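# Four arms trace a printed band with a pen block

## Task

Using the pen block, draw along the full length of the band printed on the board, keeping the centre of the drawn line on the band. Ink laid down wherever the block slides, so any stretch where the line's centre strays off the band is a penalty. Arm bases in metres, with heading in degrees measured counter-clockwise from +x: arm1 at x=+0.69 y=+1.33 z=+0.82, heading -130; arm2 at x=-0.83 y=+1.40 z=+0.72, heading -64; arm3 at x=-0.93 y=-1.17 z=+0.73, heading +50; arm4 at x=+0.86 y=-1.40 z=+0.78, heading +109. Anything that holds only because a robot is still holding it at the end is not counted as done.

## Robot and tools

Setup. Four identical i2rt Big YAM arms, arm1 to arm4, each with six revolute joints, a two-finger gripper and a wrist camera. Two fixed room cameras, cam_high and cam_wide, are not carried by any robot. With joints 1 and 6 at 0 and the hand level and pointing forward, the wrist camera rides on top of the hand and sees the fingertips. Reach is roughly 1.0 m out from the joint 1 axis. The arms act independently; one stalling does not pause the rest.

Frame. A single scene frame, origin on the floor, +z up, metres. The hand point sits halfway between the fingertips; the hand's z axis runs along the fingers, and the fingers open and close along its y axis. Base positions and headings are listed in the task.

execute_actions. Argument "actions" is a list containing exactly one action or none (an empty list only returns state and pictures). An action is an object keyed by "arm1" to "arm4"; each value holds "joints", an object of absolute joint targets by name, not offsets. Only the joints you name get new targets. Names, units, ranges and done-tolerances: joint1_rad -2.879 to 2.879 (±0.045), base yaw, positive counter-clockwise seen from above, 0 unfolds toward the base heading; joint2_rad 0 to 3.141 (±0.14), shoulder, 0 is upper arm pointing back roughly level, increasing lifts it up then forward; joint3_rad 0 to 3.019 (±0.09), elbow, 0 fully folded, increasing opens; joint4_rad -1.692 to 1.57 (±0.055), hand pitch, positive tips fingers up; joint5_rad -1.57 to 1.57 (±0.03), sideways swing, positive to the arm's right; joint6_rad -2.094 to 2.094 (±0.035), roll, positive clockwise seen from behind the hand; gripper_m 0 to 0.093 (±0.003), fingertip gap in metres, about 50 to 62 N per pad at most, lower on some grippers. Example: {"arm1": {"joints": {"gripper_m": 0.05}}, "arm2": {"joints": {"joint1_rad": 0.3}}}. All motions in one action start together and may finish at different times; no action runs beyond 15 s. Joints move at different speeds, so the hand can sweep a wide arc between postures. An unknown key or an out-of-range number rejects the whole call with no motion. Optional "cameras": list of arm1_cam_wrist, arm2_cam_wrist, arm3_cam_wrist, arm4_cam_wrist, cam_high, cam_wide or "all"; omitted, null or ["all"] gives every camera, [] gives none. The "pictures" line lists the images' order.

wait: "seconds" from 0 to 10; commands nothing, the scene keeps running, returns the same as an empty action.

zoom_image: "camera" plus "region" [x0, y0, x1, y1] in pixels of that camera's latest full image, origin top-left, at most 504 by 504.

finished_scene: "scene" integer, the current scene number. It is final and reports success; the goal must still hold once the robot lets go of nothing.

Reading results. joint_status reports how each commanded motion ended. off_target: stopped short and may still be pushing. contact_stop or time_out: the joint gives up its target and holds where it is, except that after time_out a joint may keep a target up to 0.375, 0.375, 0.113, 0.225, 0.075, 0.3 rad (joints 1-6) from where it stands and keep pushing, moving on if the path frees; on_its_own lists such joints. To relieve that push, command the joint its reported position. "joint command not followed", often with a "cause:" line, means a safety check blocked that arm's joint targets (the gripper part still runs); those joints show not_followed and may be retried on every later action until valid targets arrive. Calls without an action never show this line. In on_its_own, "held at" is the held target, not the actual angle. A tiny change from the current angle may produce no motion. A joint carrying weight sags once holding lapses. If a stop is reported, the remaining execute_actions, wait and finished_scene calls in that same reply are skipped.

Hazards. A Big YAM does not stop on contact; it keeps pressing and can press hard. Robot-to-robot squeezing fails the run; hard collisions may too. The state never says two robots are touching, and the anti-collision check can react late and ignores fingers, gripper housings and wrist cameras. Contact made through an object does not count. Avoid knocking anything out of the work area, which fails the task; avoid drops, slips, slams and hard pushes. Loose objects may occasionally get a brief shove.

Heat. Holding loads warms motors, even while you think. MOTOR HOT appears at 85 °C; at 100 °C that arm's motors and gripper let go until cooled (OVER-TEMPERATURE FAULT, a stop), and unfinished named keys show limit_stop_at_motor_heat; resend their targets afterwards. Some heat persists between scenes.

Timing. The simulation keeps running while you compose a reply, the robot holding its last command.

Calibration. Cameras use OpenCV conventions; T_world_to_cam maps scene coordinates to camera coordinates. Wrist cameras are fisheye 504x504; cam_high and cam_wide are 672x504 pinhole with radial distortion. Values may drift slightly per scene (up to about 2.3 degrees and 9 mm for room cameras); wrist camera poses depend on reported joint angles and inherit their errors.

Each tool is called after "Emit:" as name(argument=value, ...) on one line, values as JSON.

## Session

Emit:
execute_actions(actions=[])

Scene clock: 0.00 s.
Motor temperatures (°C, as the motors report them): arm1=[27 26 29 27 25 27] | arm2=[25 29 27 27 26 24] | arm3=[24 30 29 25 25 25] | arm4=[28 28 28 27 24 25]
arm1.joint_positions: joint1_rad=-0.494 joint2_rad=+0.524 joint3_rad=+1.485 joint4_rad=-1.339 joint5_rad=-0.263 joint6_rad=+0.201 gripper_m=+0.094
arm1.joint_status: not commanded
arm1.hand: x=+0.5544 y=+1.2278 z=+1.4240 quat_wxyz=(-0.263, -0.810, -0.150, +0.502) (m; scene frame)
arm2.joint_positions: joint1_rad=+0.791 joint2_rad=+0.298 joint3_rad=+1.348 joint4_rad=-1.319 joint5_rad=-0.071 joint6_rad=+0.563 gripper_m=+0.095
arm2.joint_status: not commanded
arm2.hand: x=-0.7119 y=+1.3770 z=+1.2961 quat_wxyz=(-0.592, -0.320, -0.733, -0.100) (m; scene frame)
arm3.joint_positions: joint1_rad=-0.090 joint2_rad=+0.561 joint3_rad=+1.465 joint4_rad=-1.185 joint5_rad=-0.049 joint6_rad=+0.357 gripper_m=+0.095
arm3.joint_status: not commanded
arm3.hand: x=-0.7844 y=-1.0139 z=+1.3506 quat_wxyz=(-0.495, +0.184, -0.777, -0.343) (m; scene frame)
arm4.joint_positions: joint1_rad=+0.261 joint2_rad=+0.487 joint3_rad=+1.565 joint4_rad=-1.237 joint5_rad=+0.215 joint6_rad=-0.398 gripper_m=+0.094
arm4.joint_status: not commanded
arm4.hand: x=+0.8160 y=-1.2628 z=+1.4449 quat_wxyz=(-0.469, +0.705, -0.283, -0.451) (m; scene frame)
pictures: arm1_cam_wrist, arm2_cam_wrist, arm3_cam_wrist, arm4_cam_wrist, cam_high, cam_wide
camera_calibration (this result's frames):
arm1_cam_wrist: T_world_to_cam=[[-0.512514, 0.813482, -0.274913, -0.329771], [0.79436, 0.327593, -0.511541, -0.10681], [-0.32607, -0.480552, -0.814094, 2.05193], [0, 0, 0, 1]] pos_world=[0.584906, 1.28931, 1.52517]
arm2_cam_wrist: T_world_to_cam=[[-0.342987, -0.782011, -0.520402, 1.51005], [-0.624358, 0.603709, -0.495694, -0.630422], [0.70181, 0.154901, -0.695319, 1.31326], [0, 0, 0, 1]] pos_world=[-0.797342, 1.35804, 1.38647]
arm3_cam_wrist: T_world_to_cam=[[0.618688, -0.698752, -0.359124, 0.263217], [-0.736907, -0.357654, -0.57363, -0.159828], [0.272383, 0.619539, -0.736192, 1.95749], [0, 0, 0, 1]] pos_world=[-0.813814, -1.08598, 1.44393]
arm4_cam_wrist: T_world_to_cam=[[0.825151, 0.40792, 0.390804, -0.716982], [0.562079, -0.523644, -0.640206, -0.188857], [-0.0565103, 0.747929, -0.661368, 2.07028], [0, 0, 0, 1]] pos_world=[0.814763, -1.35485, 1.52851]
Images, in order (width x height): arm1_cam_wrist 504x504, arm2_cam_wrist 504x504, arm3_cam_wrist 504x504, arm4_cam_wrist 504x504, cam_high 672x504, cam_wide 672x504.

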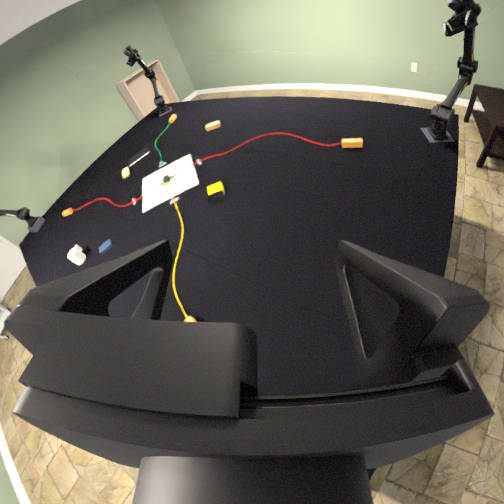

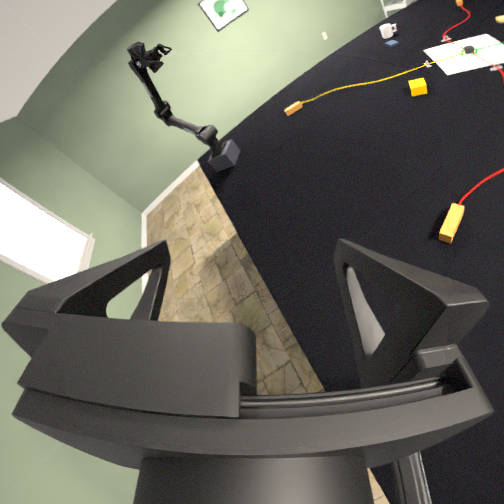

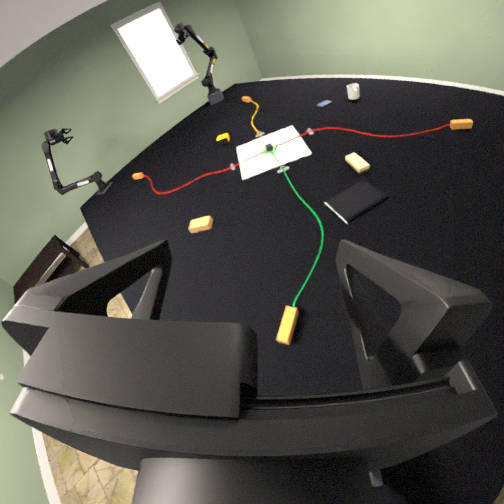

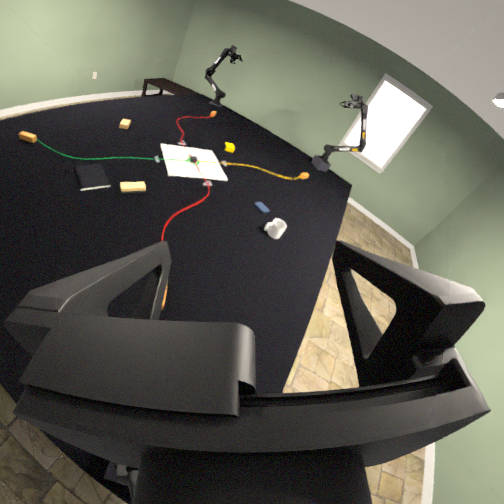

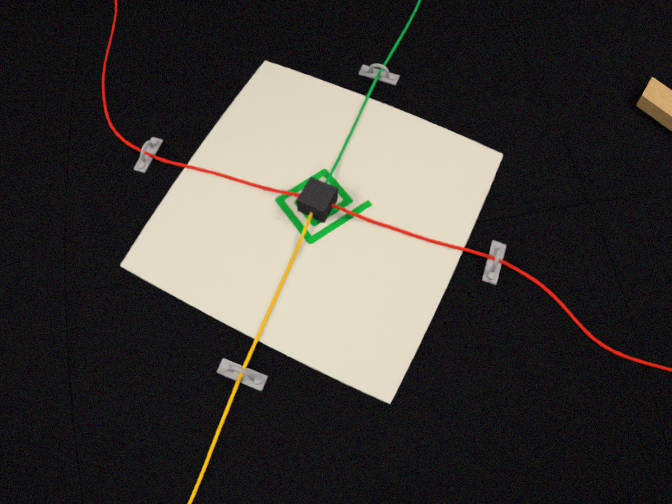

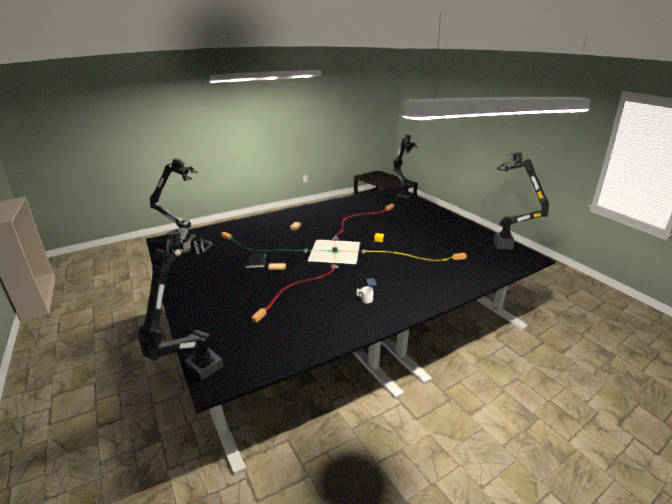

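Emit:
zoom_image(camera="cam_high", region=[260, 140, 390, 270])

Emit:
execute_actions(actions=[{"arm1":{"joints":{"joint1_rad":0.6,"joint2_rad":1.9,"joint3_rad":1.7,"joint4_rad":-1.37,"joint5_rad":0,"joint6_rad":0}},"arm2":{"joints":{"joint1_rad":0.1,"joint2_rad":1.8,"joint3_rad":1.6,"joint4_rad":-1.37,"joint5_rad":0,"joint6_rad":0}},"arm3":{"joints":{"joint1_rad":0.15,"joint2_rad":1.8,"joint3_rad":1.7,"joint4_rad":-1.47,"joint5_rad":0,"joint6_rad":0}},"arm4":{"joints":{"joint1_rad":0.23,"joint2_rad":1.95,"joint3_rad":1.8,"joint4_rad":-1.42,"joint5_rad":0,"joint6_rad":0}}}], cameras=["arm1_cam_wrist","arm2_cam_wrist","arm3_cam_wrist","arm4_cam_wrist"])

Region (260, 140, 390, 270) of cam_high's 672x504 image, scaled by 3.877, with more detail than that image has.

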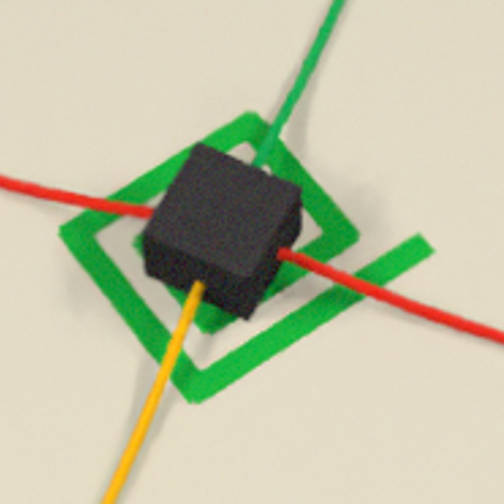

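Scene clock: 3.33 s.
Motor temperatures (°C, as the motors report them): arm1=[27 26 29 27 25 27] | arm2=[25 29 27 27 26 24] | arm3=[24 30 29 25 25 25] | arm4=[28 28 29 27 24 25]
arm1.joint_positions: joint1_rad=+0.602 joint2_rad=+1.884 joint3_rad=+1.694 joint4_rad=-1.364 joint5_rad=+0.001 joint6_rad=+0.007 gripper_m=+0.094
arm1.joint_status: all done
arm1.hand: x=+0.6420 y=+0.7542 z=+0.9706 quat_wxyz=(-0.004, -0.740, -0.672, +0.005) (m; scene frame)
arm2.joint_positions: joint1_rad=+0.099 joint2_rad=+1.796 joint3_rad=+1.575 joint4_rad=-1.357 joint5_rad=-0.001 joint6_rad=+0.014 gripper_m=+0.095
arm2.joint_status: all done
arm2.hand: x=-0.5339 y=+0.9396 z=+0.8746 quat_wxyz=(+0.010, -0.490, -0.872, +0.001) (m; scene frame)
arm3.joint_positions: joint1_rad=+0.140 joint2_rad=+1.809 joint3_rad=+1.692 joint4_rad=-1.460 joint5_rad=-0.003 joint6_rad=+0.014 gripper_m=+0.095
arm3.joint_status: all done
arm3.hand: x=-0.6356 y=-0.6939 z=+0.9226 quat_wxyz=(+0.003, +0.481, -0.877, -0.002) (m; scene frame)
arm4.joint_positions: joint1_rad=+0.241 joint2_rad=+1.935 joint3_rad=+1.797 joint4_rad=-1.405 joint5_rad=+0.004 joint6_rad=-0.010 gripper_m=+0.094
arm4.joint_status: all done
arm4.hand: x=+0.5284 y=-0.8926 z=+0.9422 quat_wxyz=(-0.005, +0.882, -0.471, -0.014) (m; scene frame)
pictures: arm1_cam_wrist, arm2_cam_wrist, arm3_cam_wrist, arm4_cam_wrist
camera_calibration (this result's frames):
arm1_cam_wrist: T_world_to_cam=[[-0.995672, 0.0928714, -0.00354002, 0.56602], [0.0736889, 0.812082, 0.578872, -1.21431], [0.0566355, 0.576106, -0.815411, 0.442461], [0, 0, 0, 1]] pos_world=[0.627992, 0.678647, 1.06572]
arm2_cam_wrist: T_world_to_cam=[[-0.84879, -0.528716, 0.00384083, 0.0431299], [-0.421942, 0.681718, 0.597683, -1.38561], [-0.318623, 0.505687, -0.801723, 0.181685], [0, 0, 0, 1]] pos_world=[-0.490151, 0.875525, 0.973652]
arm3_cam_wrist: T_world_to_cam=[[0.838403, -0.545045, -0.00234498, 0.158147], [-0.445177, -0.687253, 0.574022, -1.28333], [-0.31448, -0.480218, -0.818836, 0.343729], [0, 0, 0, 1]] pos_world=[-0.595803, -0.630707, 1.01849]
arm4_cam_wrist: T_world_to_cam=[[0.838931, 0.544059, -0.0139144, 0.0613076], [0.455535, -0.687979, 0.564954, -1.38103], [0.297795, -0.480296, -0.825005, 0.315276], [0, 0, 0, 1]] pos_world=[0.483787, -0.832051, 1.04118]
Images, in order (width x height): arm1_cam_wrist 504x504, arm2_cam_wrist 504x504, arm3_cam_wrist 504x504, arm4_cam_wrist 504x504.

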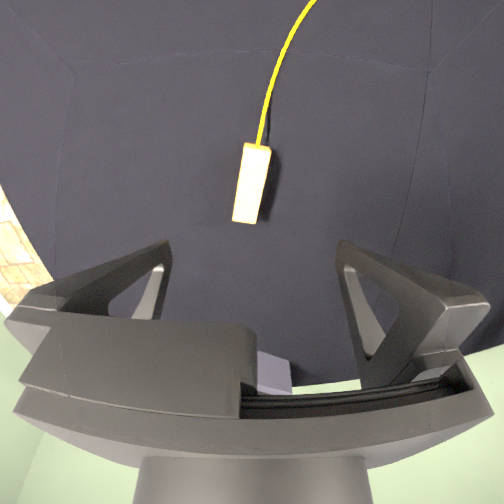

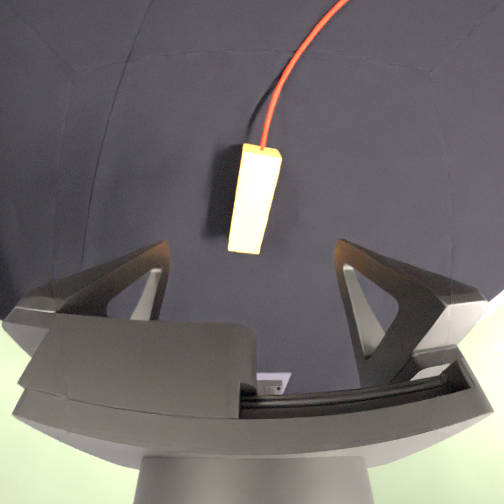

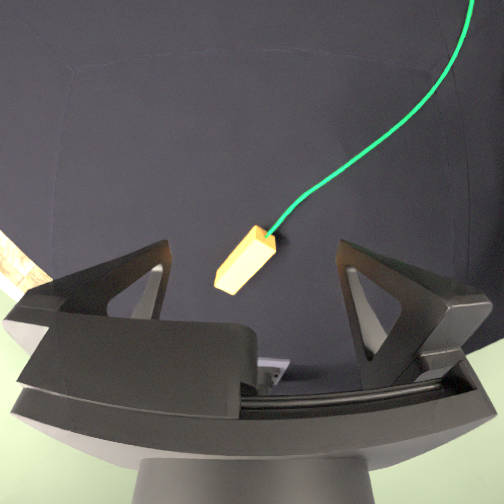

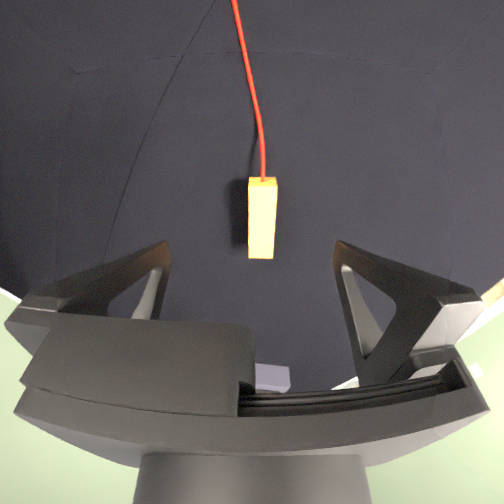

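Emit:
execute_actions(actions=[{"arm1":{"joints":{"joint1_rad":0.59,"joint2_rad":1.98,"joint3_rad":1.267,"joint4_rad":-0.855,"joint6_rad":0.17}},"arm2":{"joints":{"joint2_rad":1.77,"joint3_rad":1.239,"joint4_rad":-1.03,"joint6_rad":0.16}},"arm3":{"joints":{"joint1_rad":0.185,"joint2_rad":1.52,"joint3_rad":0.982,"joint4_rad":-1.03,"joint6_rad":0.61}},"arm4":{"joints":{"joint1_rad":0.23,"joint2_rad":1.88,"joint3_rad":1.237,"joint4_rad":-0.93}}}], cameras=["arm1_cam_wrist","arm2_cam_wrist","arm3_cam_wrist","arm4_cam_wrist"])

Scene clock: 9.10 s.
Motor temperatures (°C, as the motors report them): arm1=[27 27 31 27 25 27] | arm2=[25 29 28 27 26 24] | arm3=[24 31 30 25 25 25] | arm4=[28 29 30 27 24 25]
arm1.joint_positions: joint1_rad=+0.598 joint2_rad=+1.983 joint3_rad=+1.272 joint4_rad=-0.865 joint5_rad=+0.001 joint6_rad=+0.161 gripper_m=+0.094
arm1.joint_status: all done
arm1.hand: x=+0.6451 y=+0.8133 z=+0.7741 quat_wxyz=(+0.004, -0.791, -0.611, -0.002) (m; scene frame)
arm2.joint_positions: joint1_rad=+0.099 joint2_rad=+1.767 joint3_rad=+1.228 joint4_rad=-1.046 joint5_rad=-0.001 joint6_rad=+0.146 gripper_m=+0.095
arm2.joint_status: all done
arm2.hand: x=-0.5658 y=+0.9880 z=+0.7668 quat_wxyz=(+0.013, -0.546, -0.837, +0.000) (m; scene frame)
arm3.joint_positions: joint1_rad=+0.182 joint2_rad=+1.524 joint3_rad=+0.983 joint4_rad=-1.041 joint5_rad=-0.003 joint6_rad=+0.596 gripper_m=+0.095
arm3.joint_status: all done
arm3.hand: x=-0.7333 y=-0.8201 z=+0.7993 quat_wxyz=(+0.005, +0.229, -0.973, +0.001) (m; scene frame)
arm4.joint_positions: joint1_rad=+0.241 joint2_rad=+1.870 joint3_rad=+1.245 joint4_rad=-0.946 joint5_rad=+0.004 joint6_rad=-0.010 gripper_m=+0.094
arm4.joint_status: all done
arm4.hand: x=+0.5801 y=-0.9742 z=+0.7833 quat_wxyz=(+0.002, +0.882, -0.471, -0.003) (m; scene frame)
pictures: arm1_cam_wrist, arm2_cam_wrist, arm3_cam_wrist, arm4_cam_wrist
camera_calibration (this result's frames):
arm1_cam_wrist: T_world_to_cam=[[-0.968561, 0.248766, -0.00217957, 0.417625], [0.198464, 0.777937, 0.596177, -1.21485], [0.150004, 0.577001, -0.80285, 0.177296], [0, 0, 0, 1]] pos_world=[0.619005, 0.738885, 0.867517]
arm2_cam_wrist: T_world_to_cam=[[-0.911141, -0.412037, 0.00694455, -0.110905], [-0.325153, 0.729163, 0.60216, -1.36319], [-0.253176, 0.546395, -0.798345, 0.0548667], [0, 0, 0, 1]] pos_world=[-0.530405, 0.918314, 0.865433]
arm3_cam_wrist: T_world_to_cam=[[0.438074, -0.89893, 0.00396884, -0.417835], [-0.733171, -0.354733, 0.580194, -1.28629], [-0.520146, -0.257078, -0.814469, 0.180118], [0, 0, 0, 1]] pos_world=[-0.66634, -0.78559, 0.894657]
arm4_cam_wrist: T_world_to_cam=[[0.839004, 0.543951, -0.0137928, 0.0598632], [0.447155, -0.674816, 0.587091, -1.37058], [0.310041, -0.498739, -0.809404, 0.0923403], [0, 0, 0, 1]] pos_world=[0.534006, -0.911398, 0.880221]
Images, in order (width x height): arm1_cam_wrist 504x504, arm2_cam_wrist 504x504, arm3_cam_wrist 504x504, arm4_cam_wrist 504x504.

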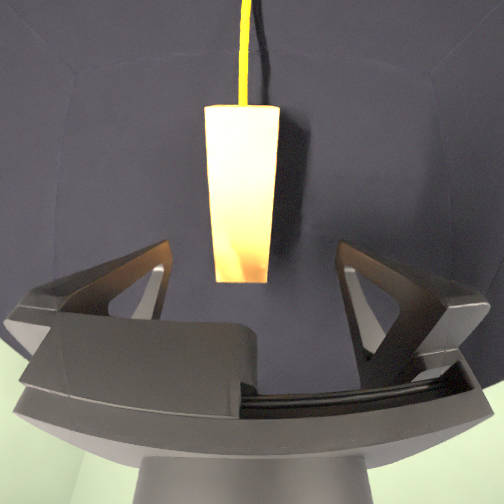

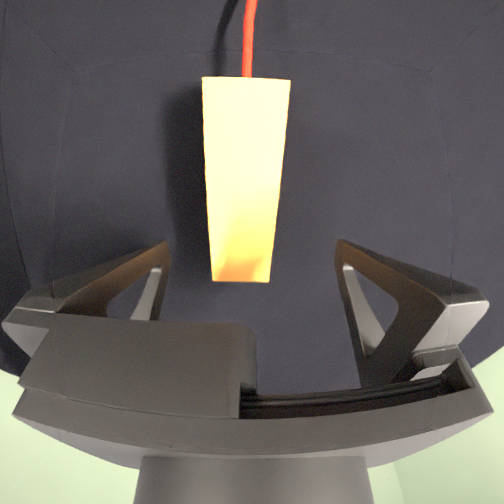

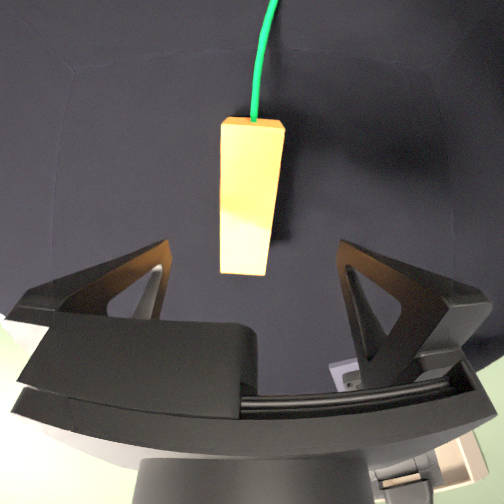

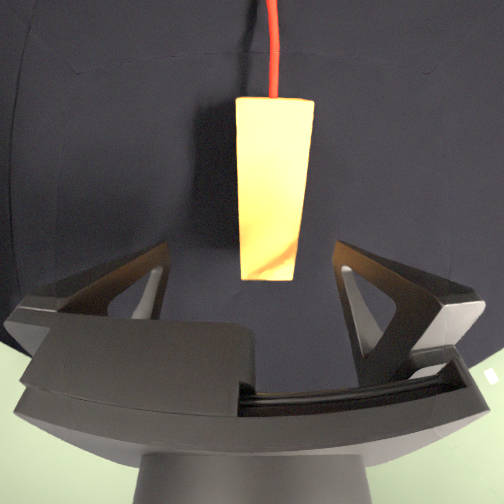

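Emit:
execute_actions(actions=[{"arm1":{"joints":{"joint2_rad":2.075,"joint4_rad":-0.75}},"arm2":{"joints":{"joint2_rad":1.845,"joint4_rad":-0.92}},"arm3":{"joints":{"joint2_rad":1.695,"joint4_rad":-0.85}},"arm4":{"joints":{"joint1_rad":0.212,"joint2_rad":1.99,"joint4_rad":-0.82}}}], cameras=["arm1_cam_wrist","arm2_cam_wrist","arm3_cam_wrist","arm4_cam_wrist"])

Scene clock: 11.33 s.
Motor temperatures (°C, as the motors report them): arm1=[27 27 31 27 25 27] | arm2=[25 30 29 27 26 24] | arm3=[24 31 31 25 25 25] | arm4=[28 29 30 27 24 25]
arm1.joint_positions: joint1_rad=+0.598 joint2_rad=+2.066 joint3_rad=+1.272 joint4_rad=-0.760 joint5_rad=+0.001 joint6_rad=+0.161 gripper_m=+0.094
arm1.joint_status: all done
arm1.hand: x=+0.6442 y=+0.8038 z=+0.7322 quat_wxyz=(-0.005, -0.791, -0.611, +0.005) (m; scene frame)
arm2.joint_positions: joint1_rad=+0.099 joint2_rad=+1.843 joint3_rad=+1.228 joint4_rad=-0.936 joint5_rad=-0.001 joint6_rad=+0.146 gripper_m=+0.095
arm2.joint_status: all done
arm2.hand: x=-0.5562 y=+0.9718 z=+0.7305 quat_wxyz=(-0.002, -0.546, -0.838, +0.007) (m; scene frame)
arm3.joint_positions: joint1_rad=+0.182 joint2_rad=+1.701 joint3_rad=+0.983 joint4_rad=-0.861 joint5_rad=-0.001 joint6_rad=+0.598 gripper_m=+0.095
arm3.joint_status: all done
arm3.hand: x=-0.7196 y=-0.7959 z=+0.7301 quat_wxyz=(+0.003, +0.229, -0.974, +0.000) (m; scene frame)
arm4.joint_positions: joint1_rad=+0.221 joint2_rad=+1.966 joint3_rad=+1.245 joint4_rad=-0.833 joint5_rad=+0.004 joint6_rad=-0.008 gripper_m=+0.094
arm4.joint_status: all done
arm4.hand: x=+0.5813 y=-0.9575 z=+0.7364 quat_wxyz=(-0.003, +0.877, -0.481, -0.010) (m; scene frame)
pictures: arm1_cam_wrist, arm2_cam_wrist, arm3_cam_wrist, arm4_cam_wrist
camera_calibration (this result's frames):
arm1_cam_wrist: T_world_to_cam=[[-0.968574, 0.248658, -0.00571911, 0.421678], [0.199682, 0.791099, 0.578178, -1.18054], [0.148293, 0.558866, -0.815891, 0.174495], [0, 0, 0, 1]] pos_world=[0.618282, 0.731549, 0.827341]
arm2_cam_wrist: T_world_to_cam=[[-0.91106, -0.412266, 0.00238168, -0.104907], [-0.335964, 0.745764, 0.575295, -1.32885], [-0.238951, 0.523328, -0.817943, 0.0818271], [0, 0, 0, 1]] pos_world=[-0.522471, 0.90494, 0.831662]
arm3_cam_wrist: T_world_to_cam=[[0.43669, -0.899606, 0.00337529, -0.402933], [-0.735758, -0.35499, 0.576752, -1.22702], [-0.517651, -0.254345, -0.816913, 0.142797], [0, 0, 0, 1]] pos_world=[-0.652913, -0.761741, 0.825698]
arm4_cam_wrist: T_world_to_cam=[[0.850596, 0.525644, -0.0135687, 0.0246593], [0.437334, -0.692895, 0.573267, -1.33378], [0.291933, -0.493553, -0.819256, 0.0850653], [0, 0, 0, 1]] pos_world=[0.537497, -0.895144, 0.834635]
Images, in order (width x height): arm1_cam_wrist 504x504, arm2_cam_wrist 504x504, arm3_cam_wrist 504x504, arm4_cam_wrist 504x504.

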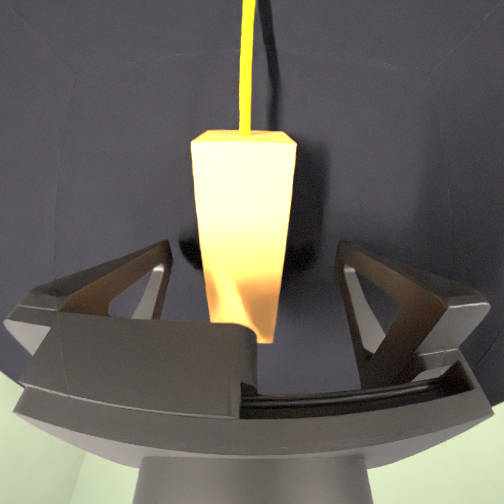

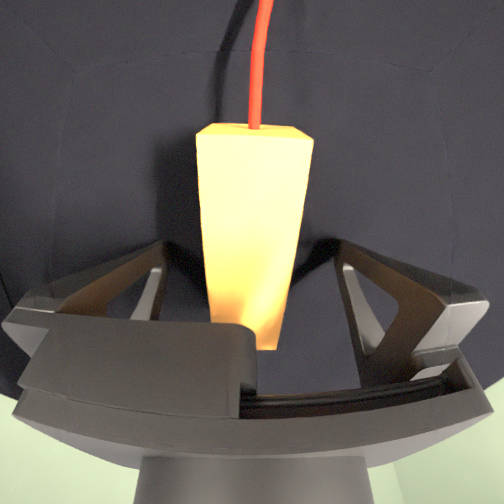

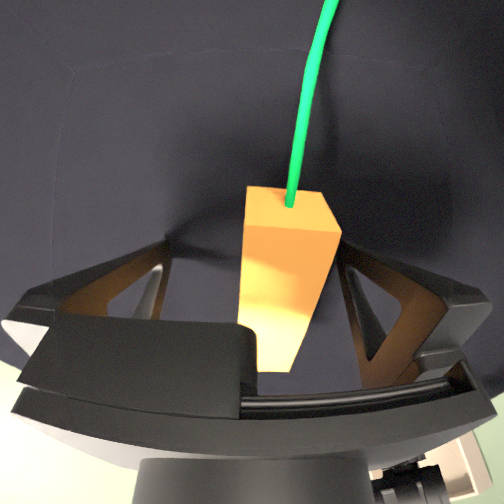

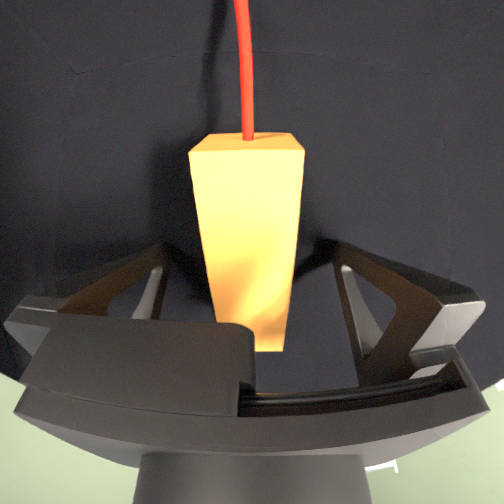

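Emit:
execute_actions(actions=[{"arm1":{"joints":{"gripper_m":0.0}},"arm2":{"joints":{"gripper_m":0.0}},"arm3":{"joints":{"joint4_rad":-0.96,"joint2_rad":1.67}},"arm4":{"joints":{"gripper_m":0.0}}}], cameras=["arm3_cam_wrist"])

Scene clock: 13.80 s.
Motor temperatures (°C, as the motors report them): arm1=[27 28 31 27 25 27] | arm2=[25 30 29 27 26 24] | arm3=[24 31 31 25 25 25] | arm4=[28 30 30 27 24 25]
arm1.joint_positions: joint1_rad=+0.598 joint2_rad=+2.066 joint3_rad=+1.272 joint4_rad=-0.760 joint5_rad=+0.000 joint6_rad=+0.163 gripper_m=+0.034
arm1.joint_status: gripper_m off_target (ended at +0.034, target +0.000)
arm1.hand: x=+0.6440 y=+0.8039 z=+0.7322 quat_wxyz=(-0.005, -0.792, -0.611, +0.005) (m; scene frame)
arm2.joint_positions: joint1_rad=+0.099 joint2_rad=+1.843 joint3_rad=+1.228 joint4_rad=-0.936 joint5_rad=-0.001 joint6_rad=+0.147 gripper_m=+0.035
arm2.joint_status: gripper_m off_target (ended at +0.035, target +0.000)
arm2.hand: x=-0.5562 y=+0.9717 z=+0.7305 quat_wxyz=(-0.002, -0.547, -0.837, +0.007) (m; scene frame)
arm3.joint_positions: joint1_rad=+0.182 joint2_rad=+1.683 joint3_rad=+0.983 joint4_rad=-0.950 joint5_rad=-0.001 joint6_rad=+0.598 gripper_m=+0.095
arm3.joint_status: all done
arm3.hand: x=-0.7293 y=-0.8132 z=+0.7379 quat_wxyz=(+0.027, +0.228, -0.973, +0.027) (m; scene frame)
arm4.joint_positions: joint1_rad=+0.221 joint2_rad=+1.966 joint3_rad=+1.245 joint4_rad=-0.833 joint5_rad=+0.003 joint6_rad=-0.007 gripper_m=+0.034
arm4.joint_status: gripper_m off_target (ended at +0.034, target +0.000)
arm4.hand: x=+0.5814 y=-0.9574 z=+0.7364 quat_wxyz=(-0.002, +0.876, -0.481, -0.010) (m; scene frame)
pictures: arm3_cam_wrist
camera_calibration (this result's frames):
arm3_cam_wrist: T_world_to_cam=[[0.437738, -0.898003, 0.0444473, -0.442522], [-0.714478, -0.317416, 0.623513, -1.23321], [-0.545809, -0.304692, -0.780548, 0.0514467], [0, 0, 0, 1]] pos_world=[-0.659314, -0.773152, 0.82875]
Images, in order (width x height): arm3_cam_wrist 504x504.

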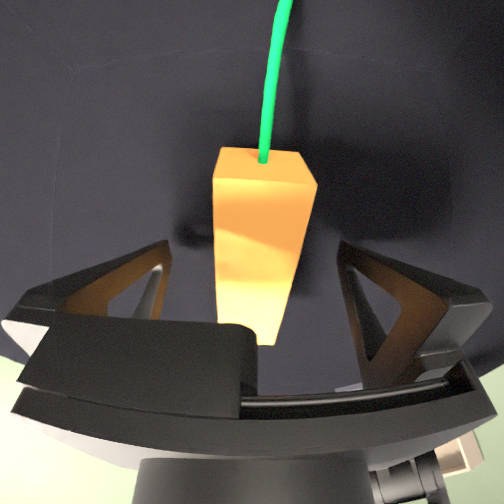

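Emit:
execute_actions(actions=[{"arm1":{"joints":{"joint3_rad":1.35,"joint4_rad":-0.82}},"arm2":{"joints":{"joint3_rad":1.32,"joint4_rad":-1.0}},"arm3":{"joints":{"gripper_m":0.0}},"arm4":{"joints":{"joint3_rad":1.33,"joint4_rad":-0.89}}}], cameras=[])

Emit:
execute_actions(actions=[{"arm1":{"joints":{"joint1_rad":0.7,"joint6_rad":0.65}},"arm2":{"joints":{"joint1_rad":0.29,"joint6_rad":0.7}},"arm3":{"joints":{"joint3_rad":1.07,"joint1_rad":0.35,"joint6_rad":0.75}},"arm4":{"joints":{"joint1_rad":0.43,"joint6_rad":0.75}}}], cameras=["cam_high","cam_wide"])

Scene clock: 24.53 s.
Motor temperatures (°C, as the motors report them): arm1=[27 29 31 27 25 27] | arm2=[25 30 29 27 26 24] | arm3=[24 32 31 25 25 25] | arm4=[28 30 31 27 24 25]
arm1.joint_positions: joint1_rad=+0.598 joint2_rad=+2.066 joint3_rad=+1.306 joint4_rad=-0.811 joint5_rad=+0.000 joint6_rad=+0.163 gripper_m=+0.034
arm1.joint_status: all done
arm1.hand: x=+0.6436 y=+0.7990 z=+0.7415 quat_wxyz=(+0.002, -0.792, -0.611, -0.001) (m; scene frame)
arm2.joint_positions: joint1_rad=+0.099 joint2_rad=+1.843 joint3_rad=+1.279 joint4_rad=-0.986 joint5_rad=-0.001 joint6_rad=+0.147 gripper_m=+0.035
arm2.joint_status: all done
arm2.hand: x=-0.5498 y=+0.9619 z=+0.7469 quat_wxyz=(-0.003, -0.547, -0.837, +0.008) (m; scene frame)
arm3.joint_positions: joint1_rad=+0.182 joint2_rad=+1.683 joint3_rad=+0.983 joint4_rad=-0.951 joint5_rad=+0.000 joint6_rad=+0.598 gripper_m=+0.035
arm3.joint_status: gripper_m off_target (ended at +0.035, target +0.000)
arm3.hand: x=-0.7293 y=-0.8133 z=+0.7379 quat_wxyz=(+0.027, +0.228, -0.973, +0.027) (m; scene frame)
arm4.joint_positions: joint1_rad=+0.221 joint2_rad=+1.968 joint3_rad=+1.289 joint4_rad=-0.876 joint5_rad=+0.003 joint6_rad=-0.007 gripper_m=+0.034
arm4.joint_status: all done
arm4.hand: x=+0.5759 y=-0.9485 z=+0.7480 quat_wxyz=(-0.002, +0.877, -0.481, -0.010) (m; scene frame)
pictures: none
No camera images: the call's "cameras" was empty. Leave "cameras" out to get every camera's image.

Scene clock: 26.23 s.
Motor temperatures (°C, as the motors report them): arm1=[27 29 32 27 25 27] | arm2=[25 30 30 27 26 24] | arm3=[24 32 31 25 25 25] | arm4=[28 30 31 27 24 25]
arm1.joint_positions: joint1_rad=+0.706 joint2_rad=+2.066 joint3_rad=+1.308 joint4_rad=-0.812 joint5_rad=+0.002 joint6_rad=+0.642 gripper_m=+0.034
arm1.joint_status: all done
arm1.hand: x=+0.7017 y=+0.7959 z=+0.7419 quat_wxyz=(+0.002, -0.891, -0.454, +0.000) (m; scene frame)
arm2.joint_positions: joint1_rad=+0.293 joint2_rad=+1.843 joint3_rad=+1.279 joint4_rad=-0.986 joint5_rad=-0.001 joint6_rad=+0.686 gripper_m=+0.035
arm2.joint_status: all done
arm2.hand: x=-0.4703 y=+1.0233 z=+0.7458 quat_wxyz=(-0.005, -0.682, -0.731, +0.004) (m; scene frame)
arm3.joint_positions: joint1_rad=+0.362 joint2_rad=+1.683 joint3_rad=+1.031 joint4_rad=-0.953 joint5_rad=+0.000 joint6_rad=+0.736 gripper_m=+0.035
arm3.joint_status: all done
arm3.hand: x=-0.7881 y=-0.7620 z=+0.7518 quat_wxyz=(+0.010, +0.249, -0.968, +0.012) (m; scene frame)
arm4.joint_positions: joint1_rad=+0.435 joint2_rad=+1.968 joint3_rad=+1.289 joint4_rad=-0.876 joint5_rad=-0.001 joint6_rad=+0.740 gripper_m=+0.034
arm4.joint_status: all done
arm4.hand: x=+0.4857 y=-1.0192 z=+0.7490 quat_wxyz=(+0.004, +0.719, -0.695, -0.010) (m; scene frame)
pictures: cam_high, cam_wide
Images, in order (width x height): cam_high 672x504, cam_wide 672x504.

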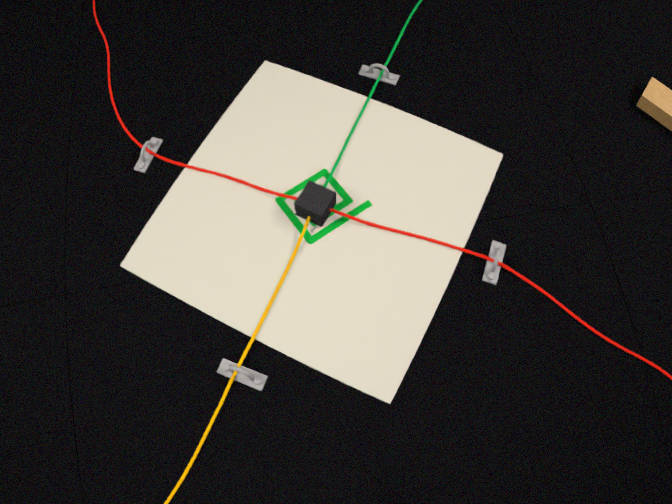

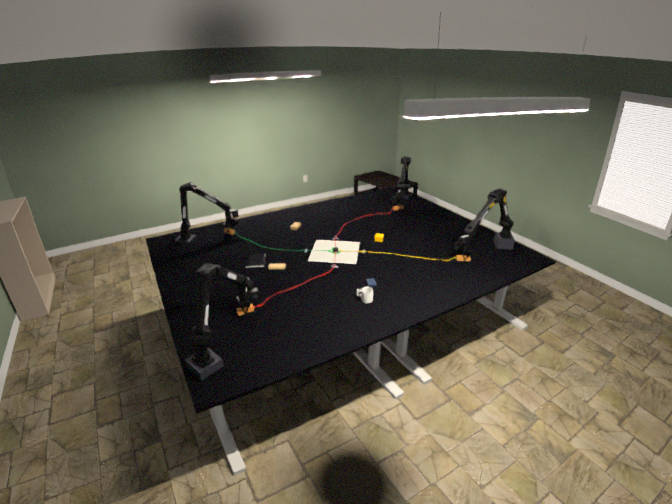

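Emit:
zoom_image(camera="cam_high", region=[260, 140, 390, 270])

Region (260, 140, 390, 270) of cam_high's 672x504 image, scaled by 3.877, with more detail than that image has.

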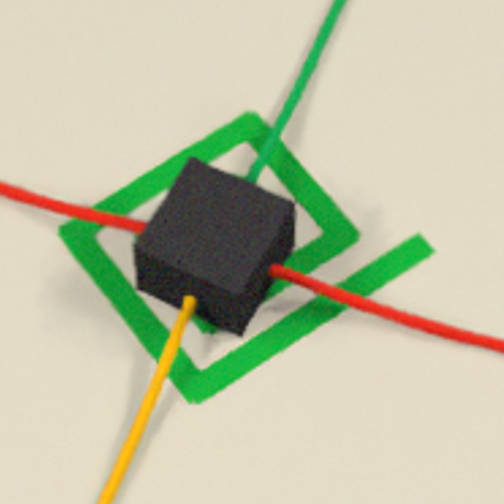

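Emit:
execute_actions(actions=[{"arm1":{"joints":{"joint1_rad":0.6}},"arm2":{"joints":{"joint1_rad":0.36}},"arm3":{"joints":{"joint1_rad":0.42}},"arm4":{"joints":{"joint1_rad":0.48}}}], cameras=["cam_high","cam_wide"])

Scene clock: 29.77 s.
Motor temperatures (°C, as the motors report them): arm1=[27 29 33 27 25 27] | arm2=[25 31 30 27 26 24] | arm3=[24 32 32 25 25 25] | arm4=[28 30 32 27 24 25]
arm1.joint_positions: joint1_rad=+0.595 joint2_rad=+2.066 joint3_rad=+1.308 joint4_rad=-0.812 joint5_rad=+0.001 joint6_rad=+0.643 gripper_m=+0.034
arm1.joint_status: all done
arm1.hand: x=+0.6418 y=+0.7985 z=+0.7419 quat_wxyz=(+0.002, -0.915, -0.404, +0.000) (m; scene frame)
arm2.joint_positions: joint1_rad=+0.366 joint2_rad=+1.843 joint3_rad=+1.279 joint4_rad=-0.986 joint5_rad=+0.000 joint6_rad=+0.687 gripper_m=+0.035
arm2.joint_status: all done
arm2.hand: x=-0.4439 y=+1.0501 z=+0.7454 quat_wxyz=(-0.004, -0.655, -0.755, +0.004) (m; scene frame)
arm3.joint_positions: joint1_rad=+0.417 joint2_rad=+1.683 joint3_rad=+1.031 joint4_rad=-0.953 joint5_rad=+0.000 joint6_rad=+0.736 gripper_m=+0.035
arm3.joint_status: all done
arm3.hand: x=-0.8108 y=-0.7549 z=+0.7519 quat_wxyz=(+0.009, +0.276, -0.961, +0.012) (m; scene frame)
arm4.joint_positions: joint1_rad=+0.478 joint2_rad=+1.968 joint3_rad=+1.289 joint4_rad=-0.876 joint5_rad=-0.001 joint6_rad=+0.741 gripper_m=+0.034
arm4.joint_status: all done
arm4.hand: x=+0.4698 y=-1.0354 z=+0.7492 quat_wxyz=(+0.004, +0.733, -0.680, -0.010) (m; scene frame)
pictures: cam_high, cam_wide
Images, in order (width x height): cam_high 672x504, cam_wide 672x504.

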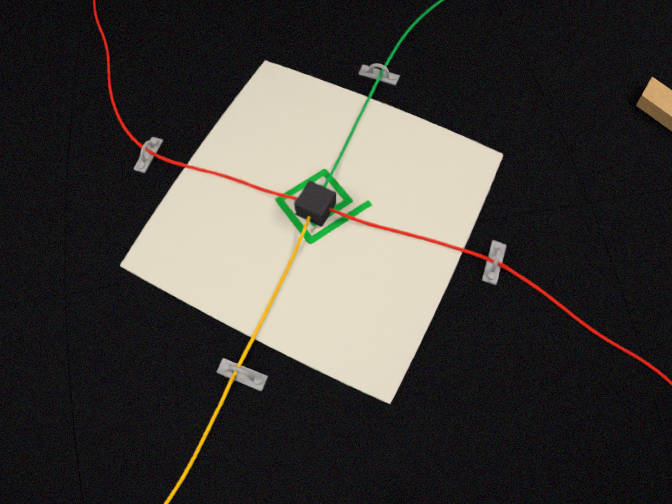

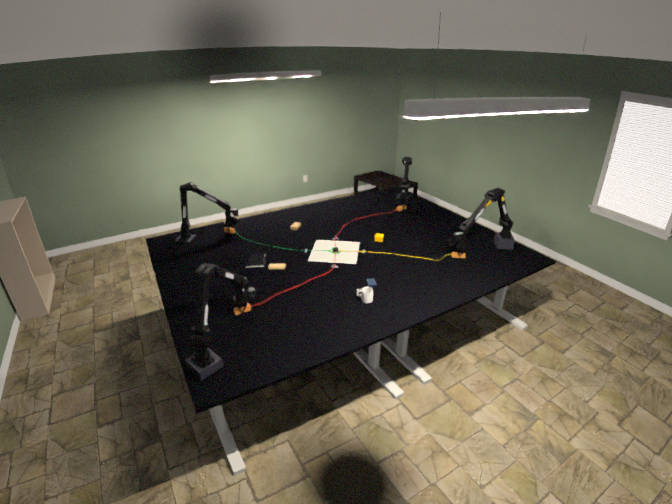

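Emit:
execute_actions(actions=[{"arm2":{"joints":{"joint1_rad":0.43}},"arm3":{"joints":{"joint1_rad":0.465}},"arm4":{"joints":{"joint1_rad":0.53}}}], cameras=["cam_high","cam_wide"])

Scene clock: 31.30 s.
Motor temperatures (°C, as the motors report them): arm1=[27 29 33 27 25 27] | arm2=[25 31 30 27 26 24] | arm3=[24 32 32 25 25 25] | arm4=[28 30 33 27 24 25]
arm1.joint_positions: joint1_rad=+0.595 joint2_rad=+2.066 joint3_rad=+1.308 joint4_rad=-0.812 joint5_rad=+0.001 joint6_rad=+0.643 gripper_m=+0.034
arm1.joint_status: not commanded
arm1.hand: x=+0.6418 y=+0.7985 z=+0.7419 quat_wxyz=(+0.002, -0.915, -0.404, +0.000) (m; scene frame)
arm2.joint_positions: joint1_rad=+0.435 joint2_rad=+1.843 joint3_rad=+1.279 joint4_rad=-0.986 joint5_rad=+0.000 joint6_rad=+0.687 gripper_m=+0.035
arm2.joint_status: all done
arm2.hand: x=-0.4206 y=+1.0772 z=+0.7451 quat_wxyz=(-0.004, -0.629, -0.777, +0.004) (m; scene frame)
arm3.joint_positions: joint1_rad=+0.459 joint2_rad=+1.683 joint3_rad=+1.031 joint4_rad=-0.953 joint5_rad=+0.000 joint6_rad=+0.737 gripper_m=+0.035
arm3.joint_status: all done
arm3.hand: x=-0.8281 y=-0.7503 z=+0.7519 quat_wxyz=(+0.009, +0.296, -0.955, +0.012) (m; scene frame)
arm4.joint_positions: joint1_rad=+0.530 joint2_rad=+1.968 joint3_rad=+1.289 joint4_rad=-0.876 joint5_rad=-0.001 joint6_rad=+0.741 gripper_m=+0.034
arm4.joint_status: all done
arm4.hand: x=+0.4513 y=-1.0561 z=+0.7494 quat_wxyz=(+0.005, +0.751, -0.661, -0.011) (m; scene frame)
pictures: cam_high, cam_wide
Images, in order (width x height): cam_high 672x504, cam_wide 672x504.

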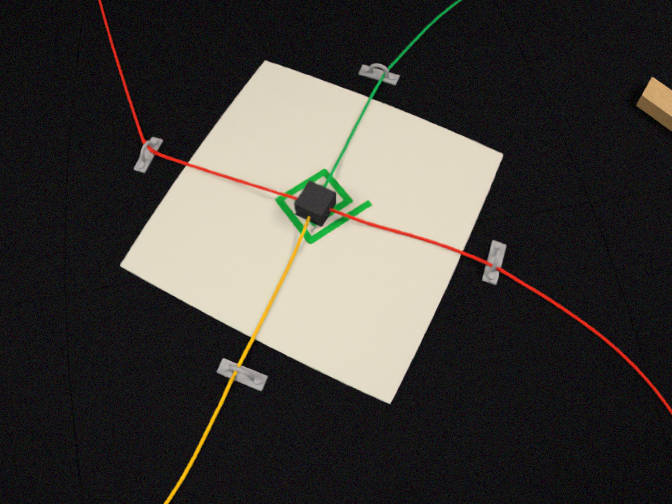

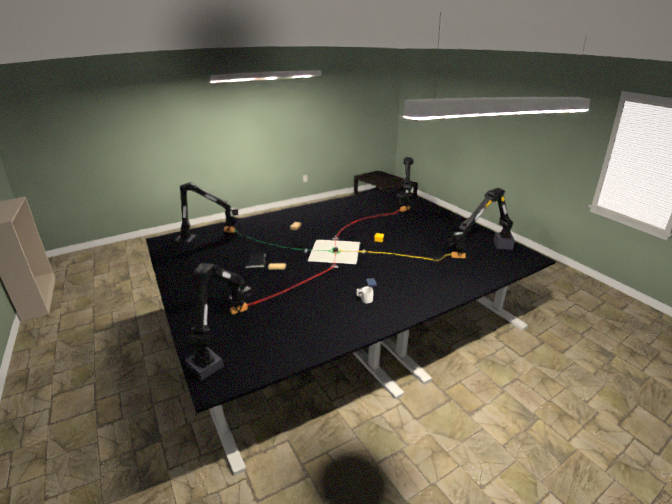

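Emit:
execute_actions(actions=[{"arm2":{"joints":{"joint1_rad":0.48}},"arm3":{"joints":{"joint1_rad":0.5}},"arm4":{"joints":{"joint1_rad":0.485}}}], cameras=["cam_high","cam_wide"])

Emit:
zoom_image(camera="cam_high", region=[260, 140, 390, 270])

Scene clock: 33.10 s.
Motor temperatures (°C, as the motors report them): arm1=[27 29 33 27 25 27] | arm2=[25 31 31 27 26 24] | arm3=[24 32 32 25 25 25] | arm4=[28 30 33 27 24 25]
arm1.joint_positions: joint1_rad=+0.595 joint2_rad=+2.066 joint3_rad=+1.308 joint4_rad=-0.812 joint5_rad=+0.001 joint6_rad=+0.643 gripper_m=+0.034
arm1.joint_status: not commanded
arm1.hand: x=+0.6418 y=+0.7985 z=+0.7419 quat_wxyz=(+0.002, -0.915, -0.404, +0.000) (m; scene frame)
arm2.joint_positions: joint1_rad=+0.480 joint2_rad=+1.843 joint3_rad=+1.279 joint4_rad=-0.986 joint5_rad=+0.000 joint6_rad=+0.687 gripper_m=+0.035
arm2.joint_status: all done
arm2.hand: x=-0.4066 y=+1.0955 z=+0.7450 quat_wxyz=(-0.004, -0.611, -0.791, +0.003) (m; scene frame)
arm3.joint_positions: joint1_rad=+0.492 joint2_rad=+1.683 joint3_rad=+1.031 joint4_rad=-0.953 joint5_rad=+0.000 joint6_rad=+0.737 gripper_m=+0.035
arm3.joint_status: all done
arm3.hand: x=-0.8418 y=-0.7473 z=+0.7519 quat_wxyz=(+0.008, +0.311, -0.950, +0.013) (m; scene frame)
arm4.joint_positions: joint1_rad=+0.487 joint2_rad=+1.968 joint3_rad=+1.289 joint4_rad=-0.876 joint5_rad=-0.001 joint6_rad=+0.741 gripper_m=+0.034
arm4.joint_status: all done
arm4.hand: x=+0.4663 y=-1.0391 z=+0.7492 quat_wxyz=(+0.005, +0.736, -0.677, -0.010) (m; scene frame)
pictures: cam_high, cam_wide
Images, in order (width x height): cam_high 672x504, cam_wide 672x504.

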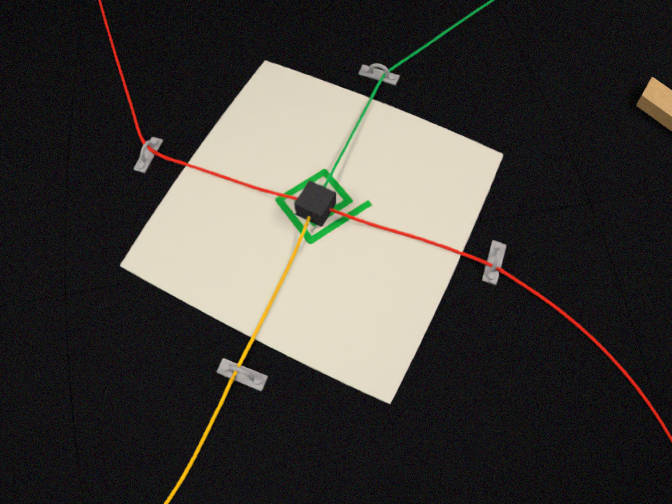

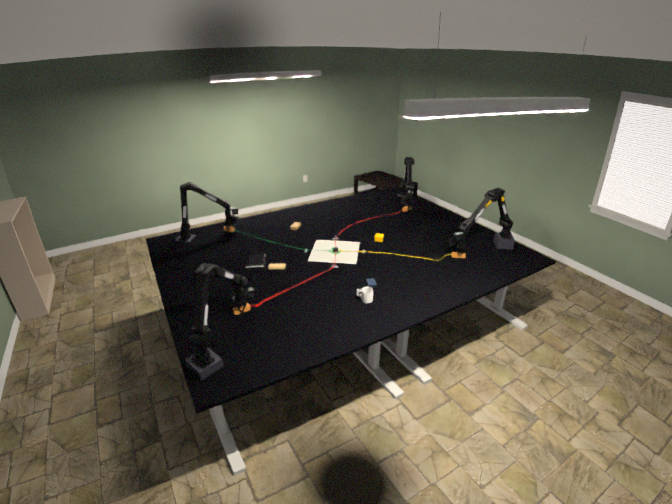

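Region (260, 140, 390, 270) of cam_high's 672x504 image, scaled by 3.877, with more detail than that image has.

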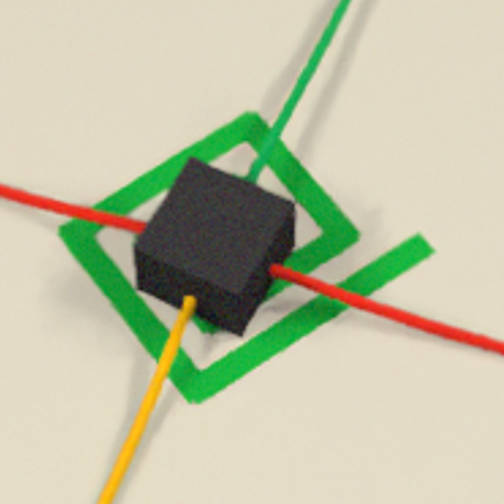

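Emit:
execute_actions(actions=[{"arm2":{"joints":{"joint1_rad":0.52}},"arm3":{"joints":{"joint1_rad":0.53}}}], cameras=["cam_high"])

Emit:
zoom_image(camera="cam_high", region=[260, 140, 390, 270])

Scene clock: 34.90 s.
Motor temperatures (°C, as the motors report them): arm1=[27 29 34 27 25 27] | arm2=[25 31 31 27 26 24] | arm3=[24 32 33 25 25 25] | arm4=[28 30 33 27 24 25]
arm1.joint_positions: joint1_rad=+0.595 joint2_rad=+2.066 joint3_rad=+1.308 joint4_rad=-0.812 joint5_rad=+0.001 joint6_rad=+0.643 gripper_m=+0.034
arm1.joint_status: not commanded
arm1.hand: x=+0.6418 y=+0.7985 z=+0.7419 quat_wxyz=(+0.002, -0.915, -0.404, +0.000) (m; scene frame)
arm2.joint_positions: joint1_rad=+0.519 joint2_rad=+1.843 joint3_rad=+1.279 joint4_rad=-0.986 joint5_rad=+0.000 joint6_rad=+0.687 gripper_m=+0.035
arm2.joint_status: all done
arm2.hand: x=-0.3951 y=+1.1120 z=+0.7448 quat_wxyz=(-0.004, -0.596, -0.803, +0.003) (m; scene frame)
arm3.joint_positions: joint1_rad=+0.514 joint2_rad=+1.683 joint3_rad=+1.031 joint4_rad=-0.953 joint5_rad=+0.002 joint6_rad=+0.737 gripper_m=+0.035
arm3.joint_status: all done
arm3.hand: x=-0.8506 y=-0.7456 z=+0.7520 quat_wxyz=(+0.007, +0.322, -0.947, +0.013) (m; scene frame)
arm4.joint_positions: joint1_rad=+0.487 joint2_rad=+1.968 joint3_rad=+1.289 joint4_rad=-0.876 joint5_rad=-0.001 joint6_rad=+0.741 gripper_m=+0.034
arm4.joint_status: not commanded
arm4.hand: x=+0.4663 y=-1.0391 z=+0.7492 quat_wxyz=(+0.005, +0.736, -0.677, -0.010) (m; scene frame)
pictures: cam_high
Images, in order (width x height): cam_high 672x504.

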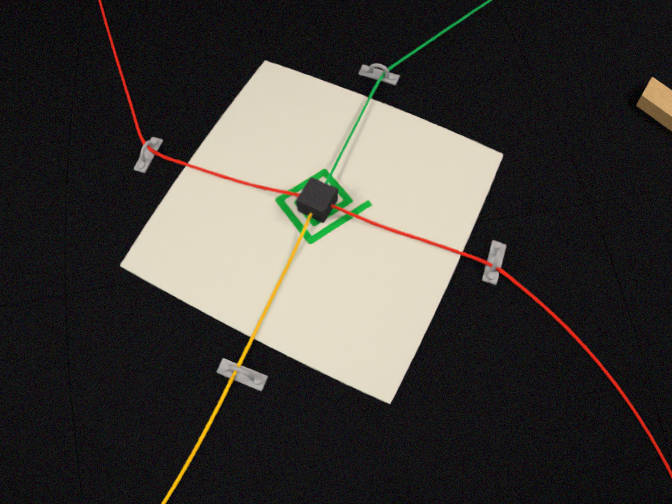

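Region (260, 140, 390, 270) of cam_high's 672x504 image, scaled by 3.877, with more detail than that image has.

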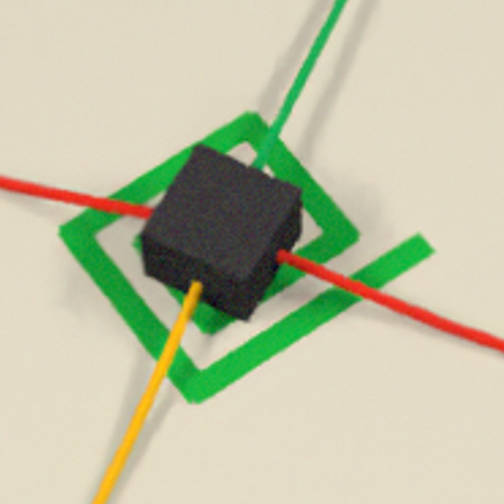

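Back near start. Keep tightening 2.

Emit:
execute_actions(actions=[{"arm2":{"joints":{"joint1_rad":0.55}},"arm3":{"joints":{"joint1_rad":0.516}}}], cameras=["cam_high"])

Emit:
zoom_image(camera="cam_high", region=[260, 140, 390, 270])

Scene clock: 36.53 s.
Motor temperatures (°C, as the motors report them): arm1=[27 29 34 27 25 27] | arm2=[25 31 31 27 26 24] | arm3=[24 32 33 25 25 25] | arm4=[28 30 34 27 24 25]
arm1.joint_positions: joint1_rad=+0.595 joint2_rad=+2.066 joint3_rad=+1.308 joint4_rad=-0.812 joint5_rad=+0.001 joint6_rad=+0.643 gripper_m=+0.034
arm1.joint_status: not commanded
arm1.hand: x=+0.6418 y=+0.7985 z=+0.7419 quat_wxyz=(+0.002, -0.915, -0.404, +0.000) (m; scene frame)
arm2.joint_positions: joint1_rad=+0.546 joint2_rad=+1.843 joint3_rad=+1.279 joint4_rad=-0.986 joint5_rad=+0.000 joint6_rad=+0.687 gripper_m=+0.035
arm2.joint_status: all done
arm2.hand: x=-0.3875 y=+1.1238 z=+0.7447 quat_wxyz=(-0.004, -0.585, -0.811, +0.003) (m; scene frame)
arm3.joint_positions: joint1_rad=+0.514 joint2_rad=+1.683 joint3_rad=+1.031 joint4_rad=-0.953 joint5_rad=+0.002 joint6_rad=+0.737 gripper_m=+0.035
arm3.joint_status: all done
arm3.hand: x=-0.8506 y=-0.7456 z=+0.7520 quat_wxyz=(+0.007, +0.322, -0.947, +0.013) (m; scene frame)
arm4.joint_positions: joint1_rad=+0.487 joint2_rad=+1.968 joint3_rad=+1.289 joint4_rad=-0.876 joint5_rad=-0.001 joint6_rad=+0.741 gripper_m=+0.034
arm4.joint_status: not commanded
arm4.hand: x=+0.4663 y=-1.0391 z=+0.7492 quat_wxyz=(+0.005, +0.736, -0.677, -0.010) (m; scene frame)
pictures: cam_high
Images, in order (width x height): cam_high 672x504.

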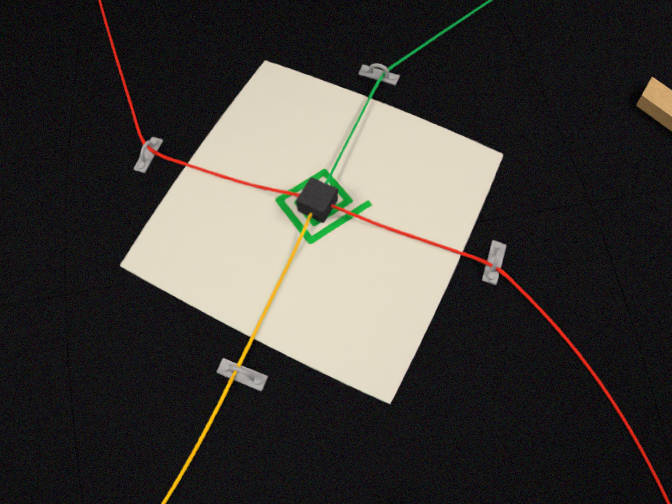

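Region (260, 140, 390, 270) of cam_high's 672x504 image, scaled by 3.877, with more detail than that image has.

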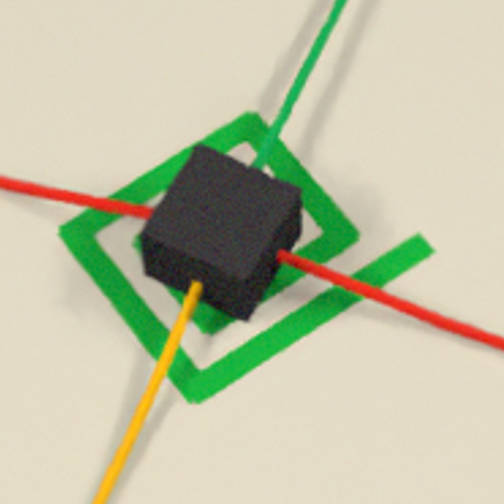

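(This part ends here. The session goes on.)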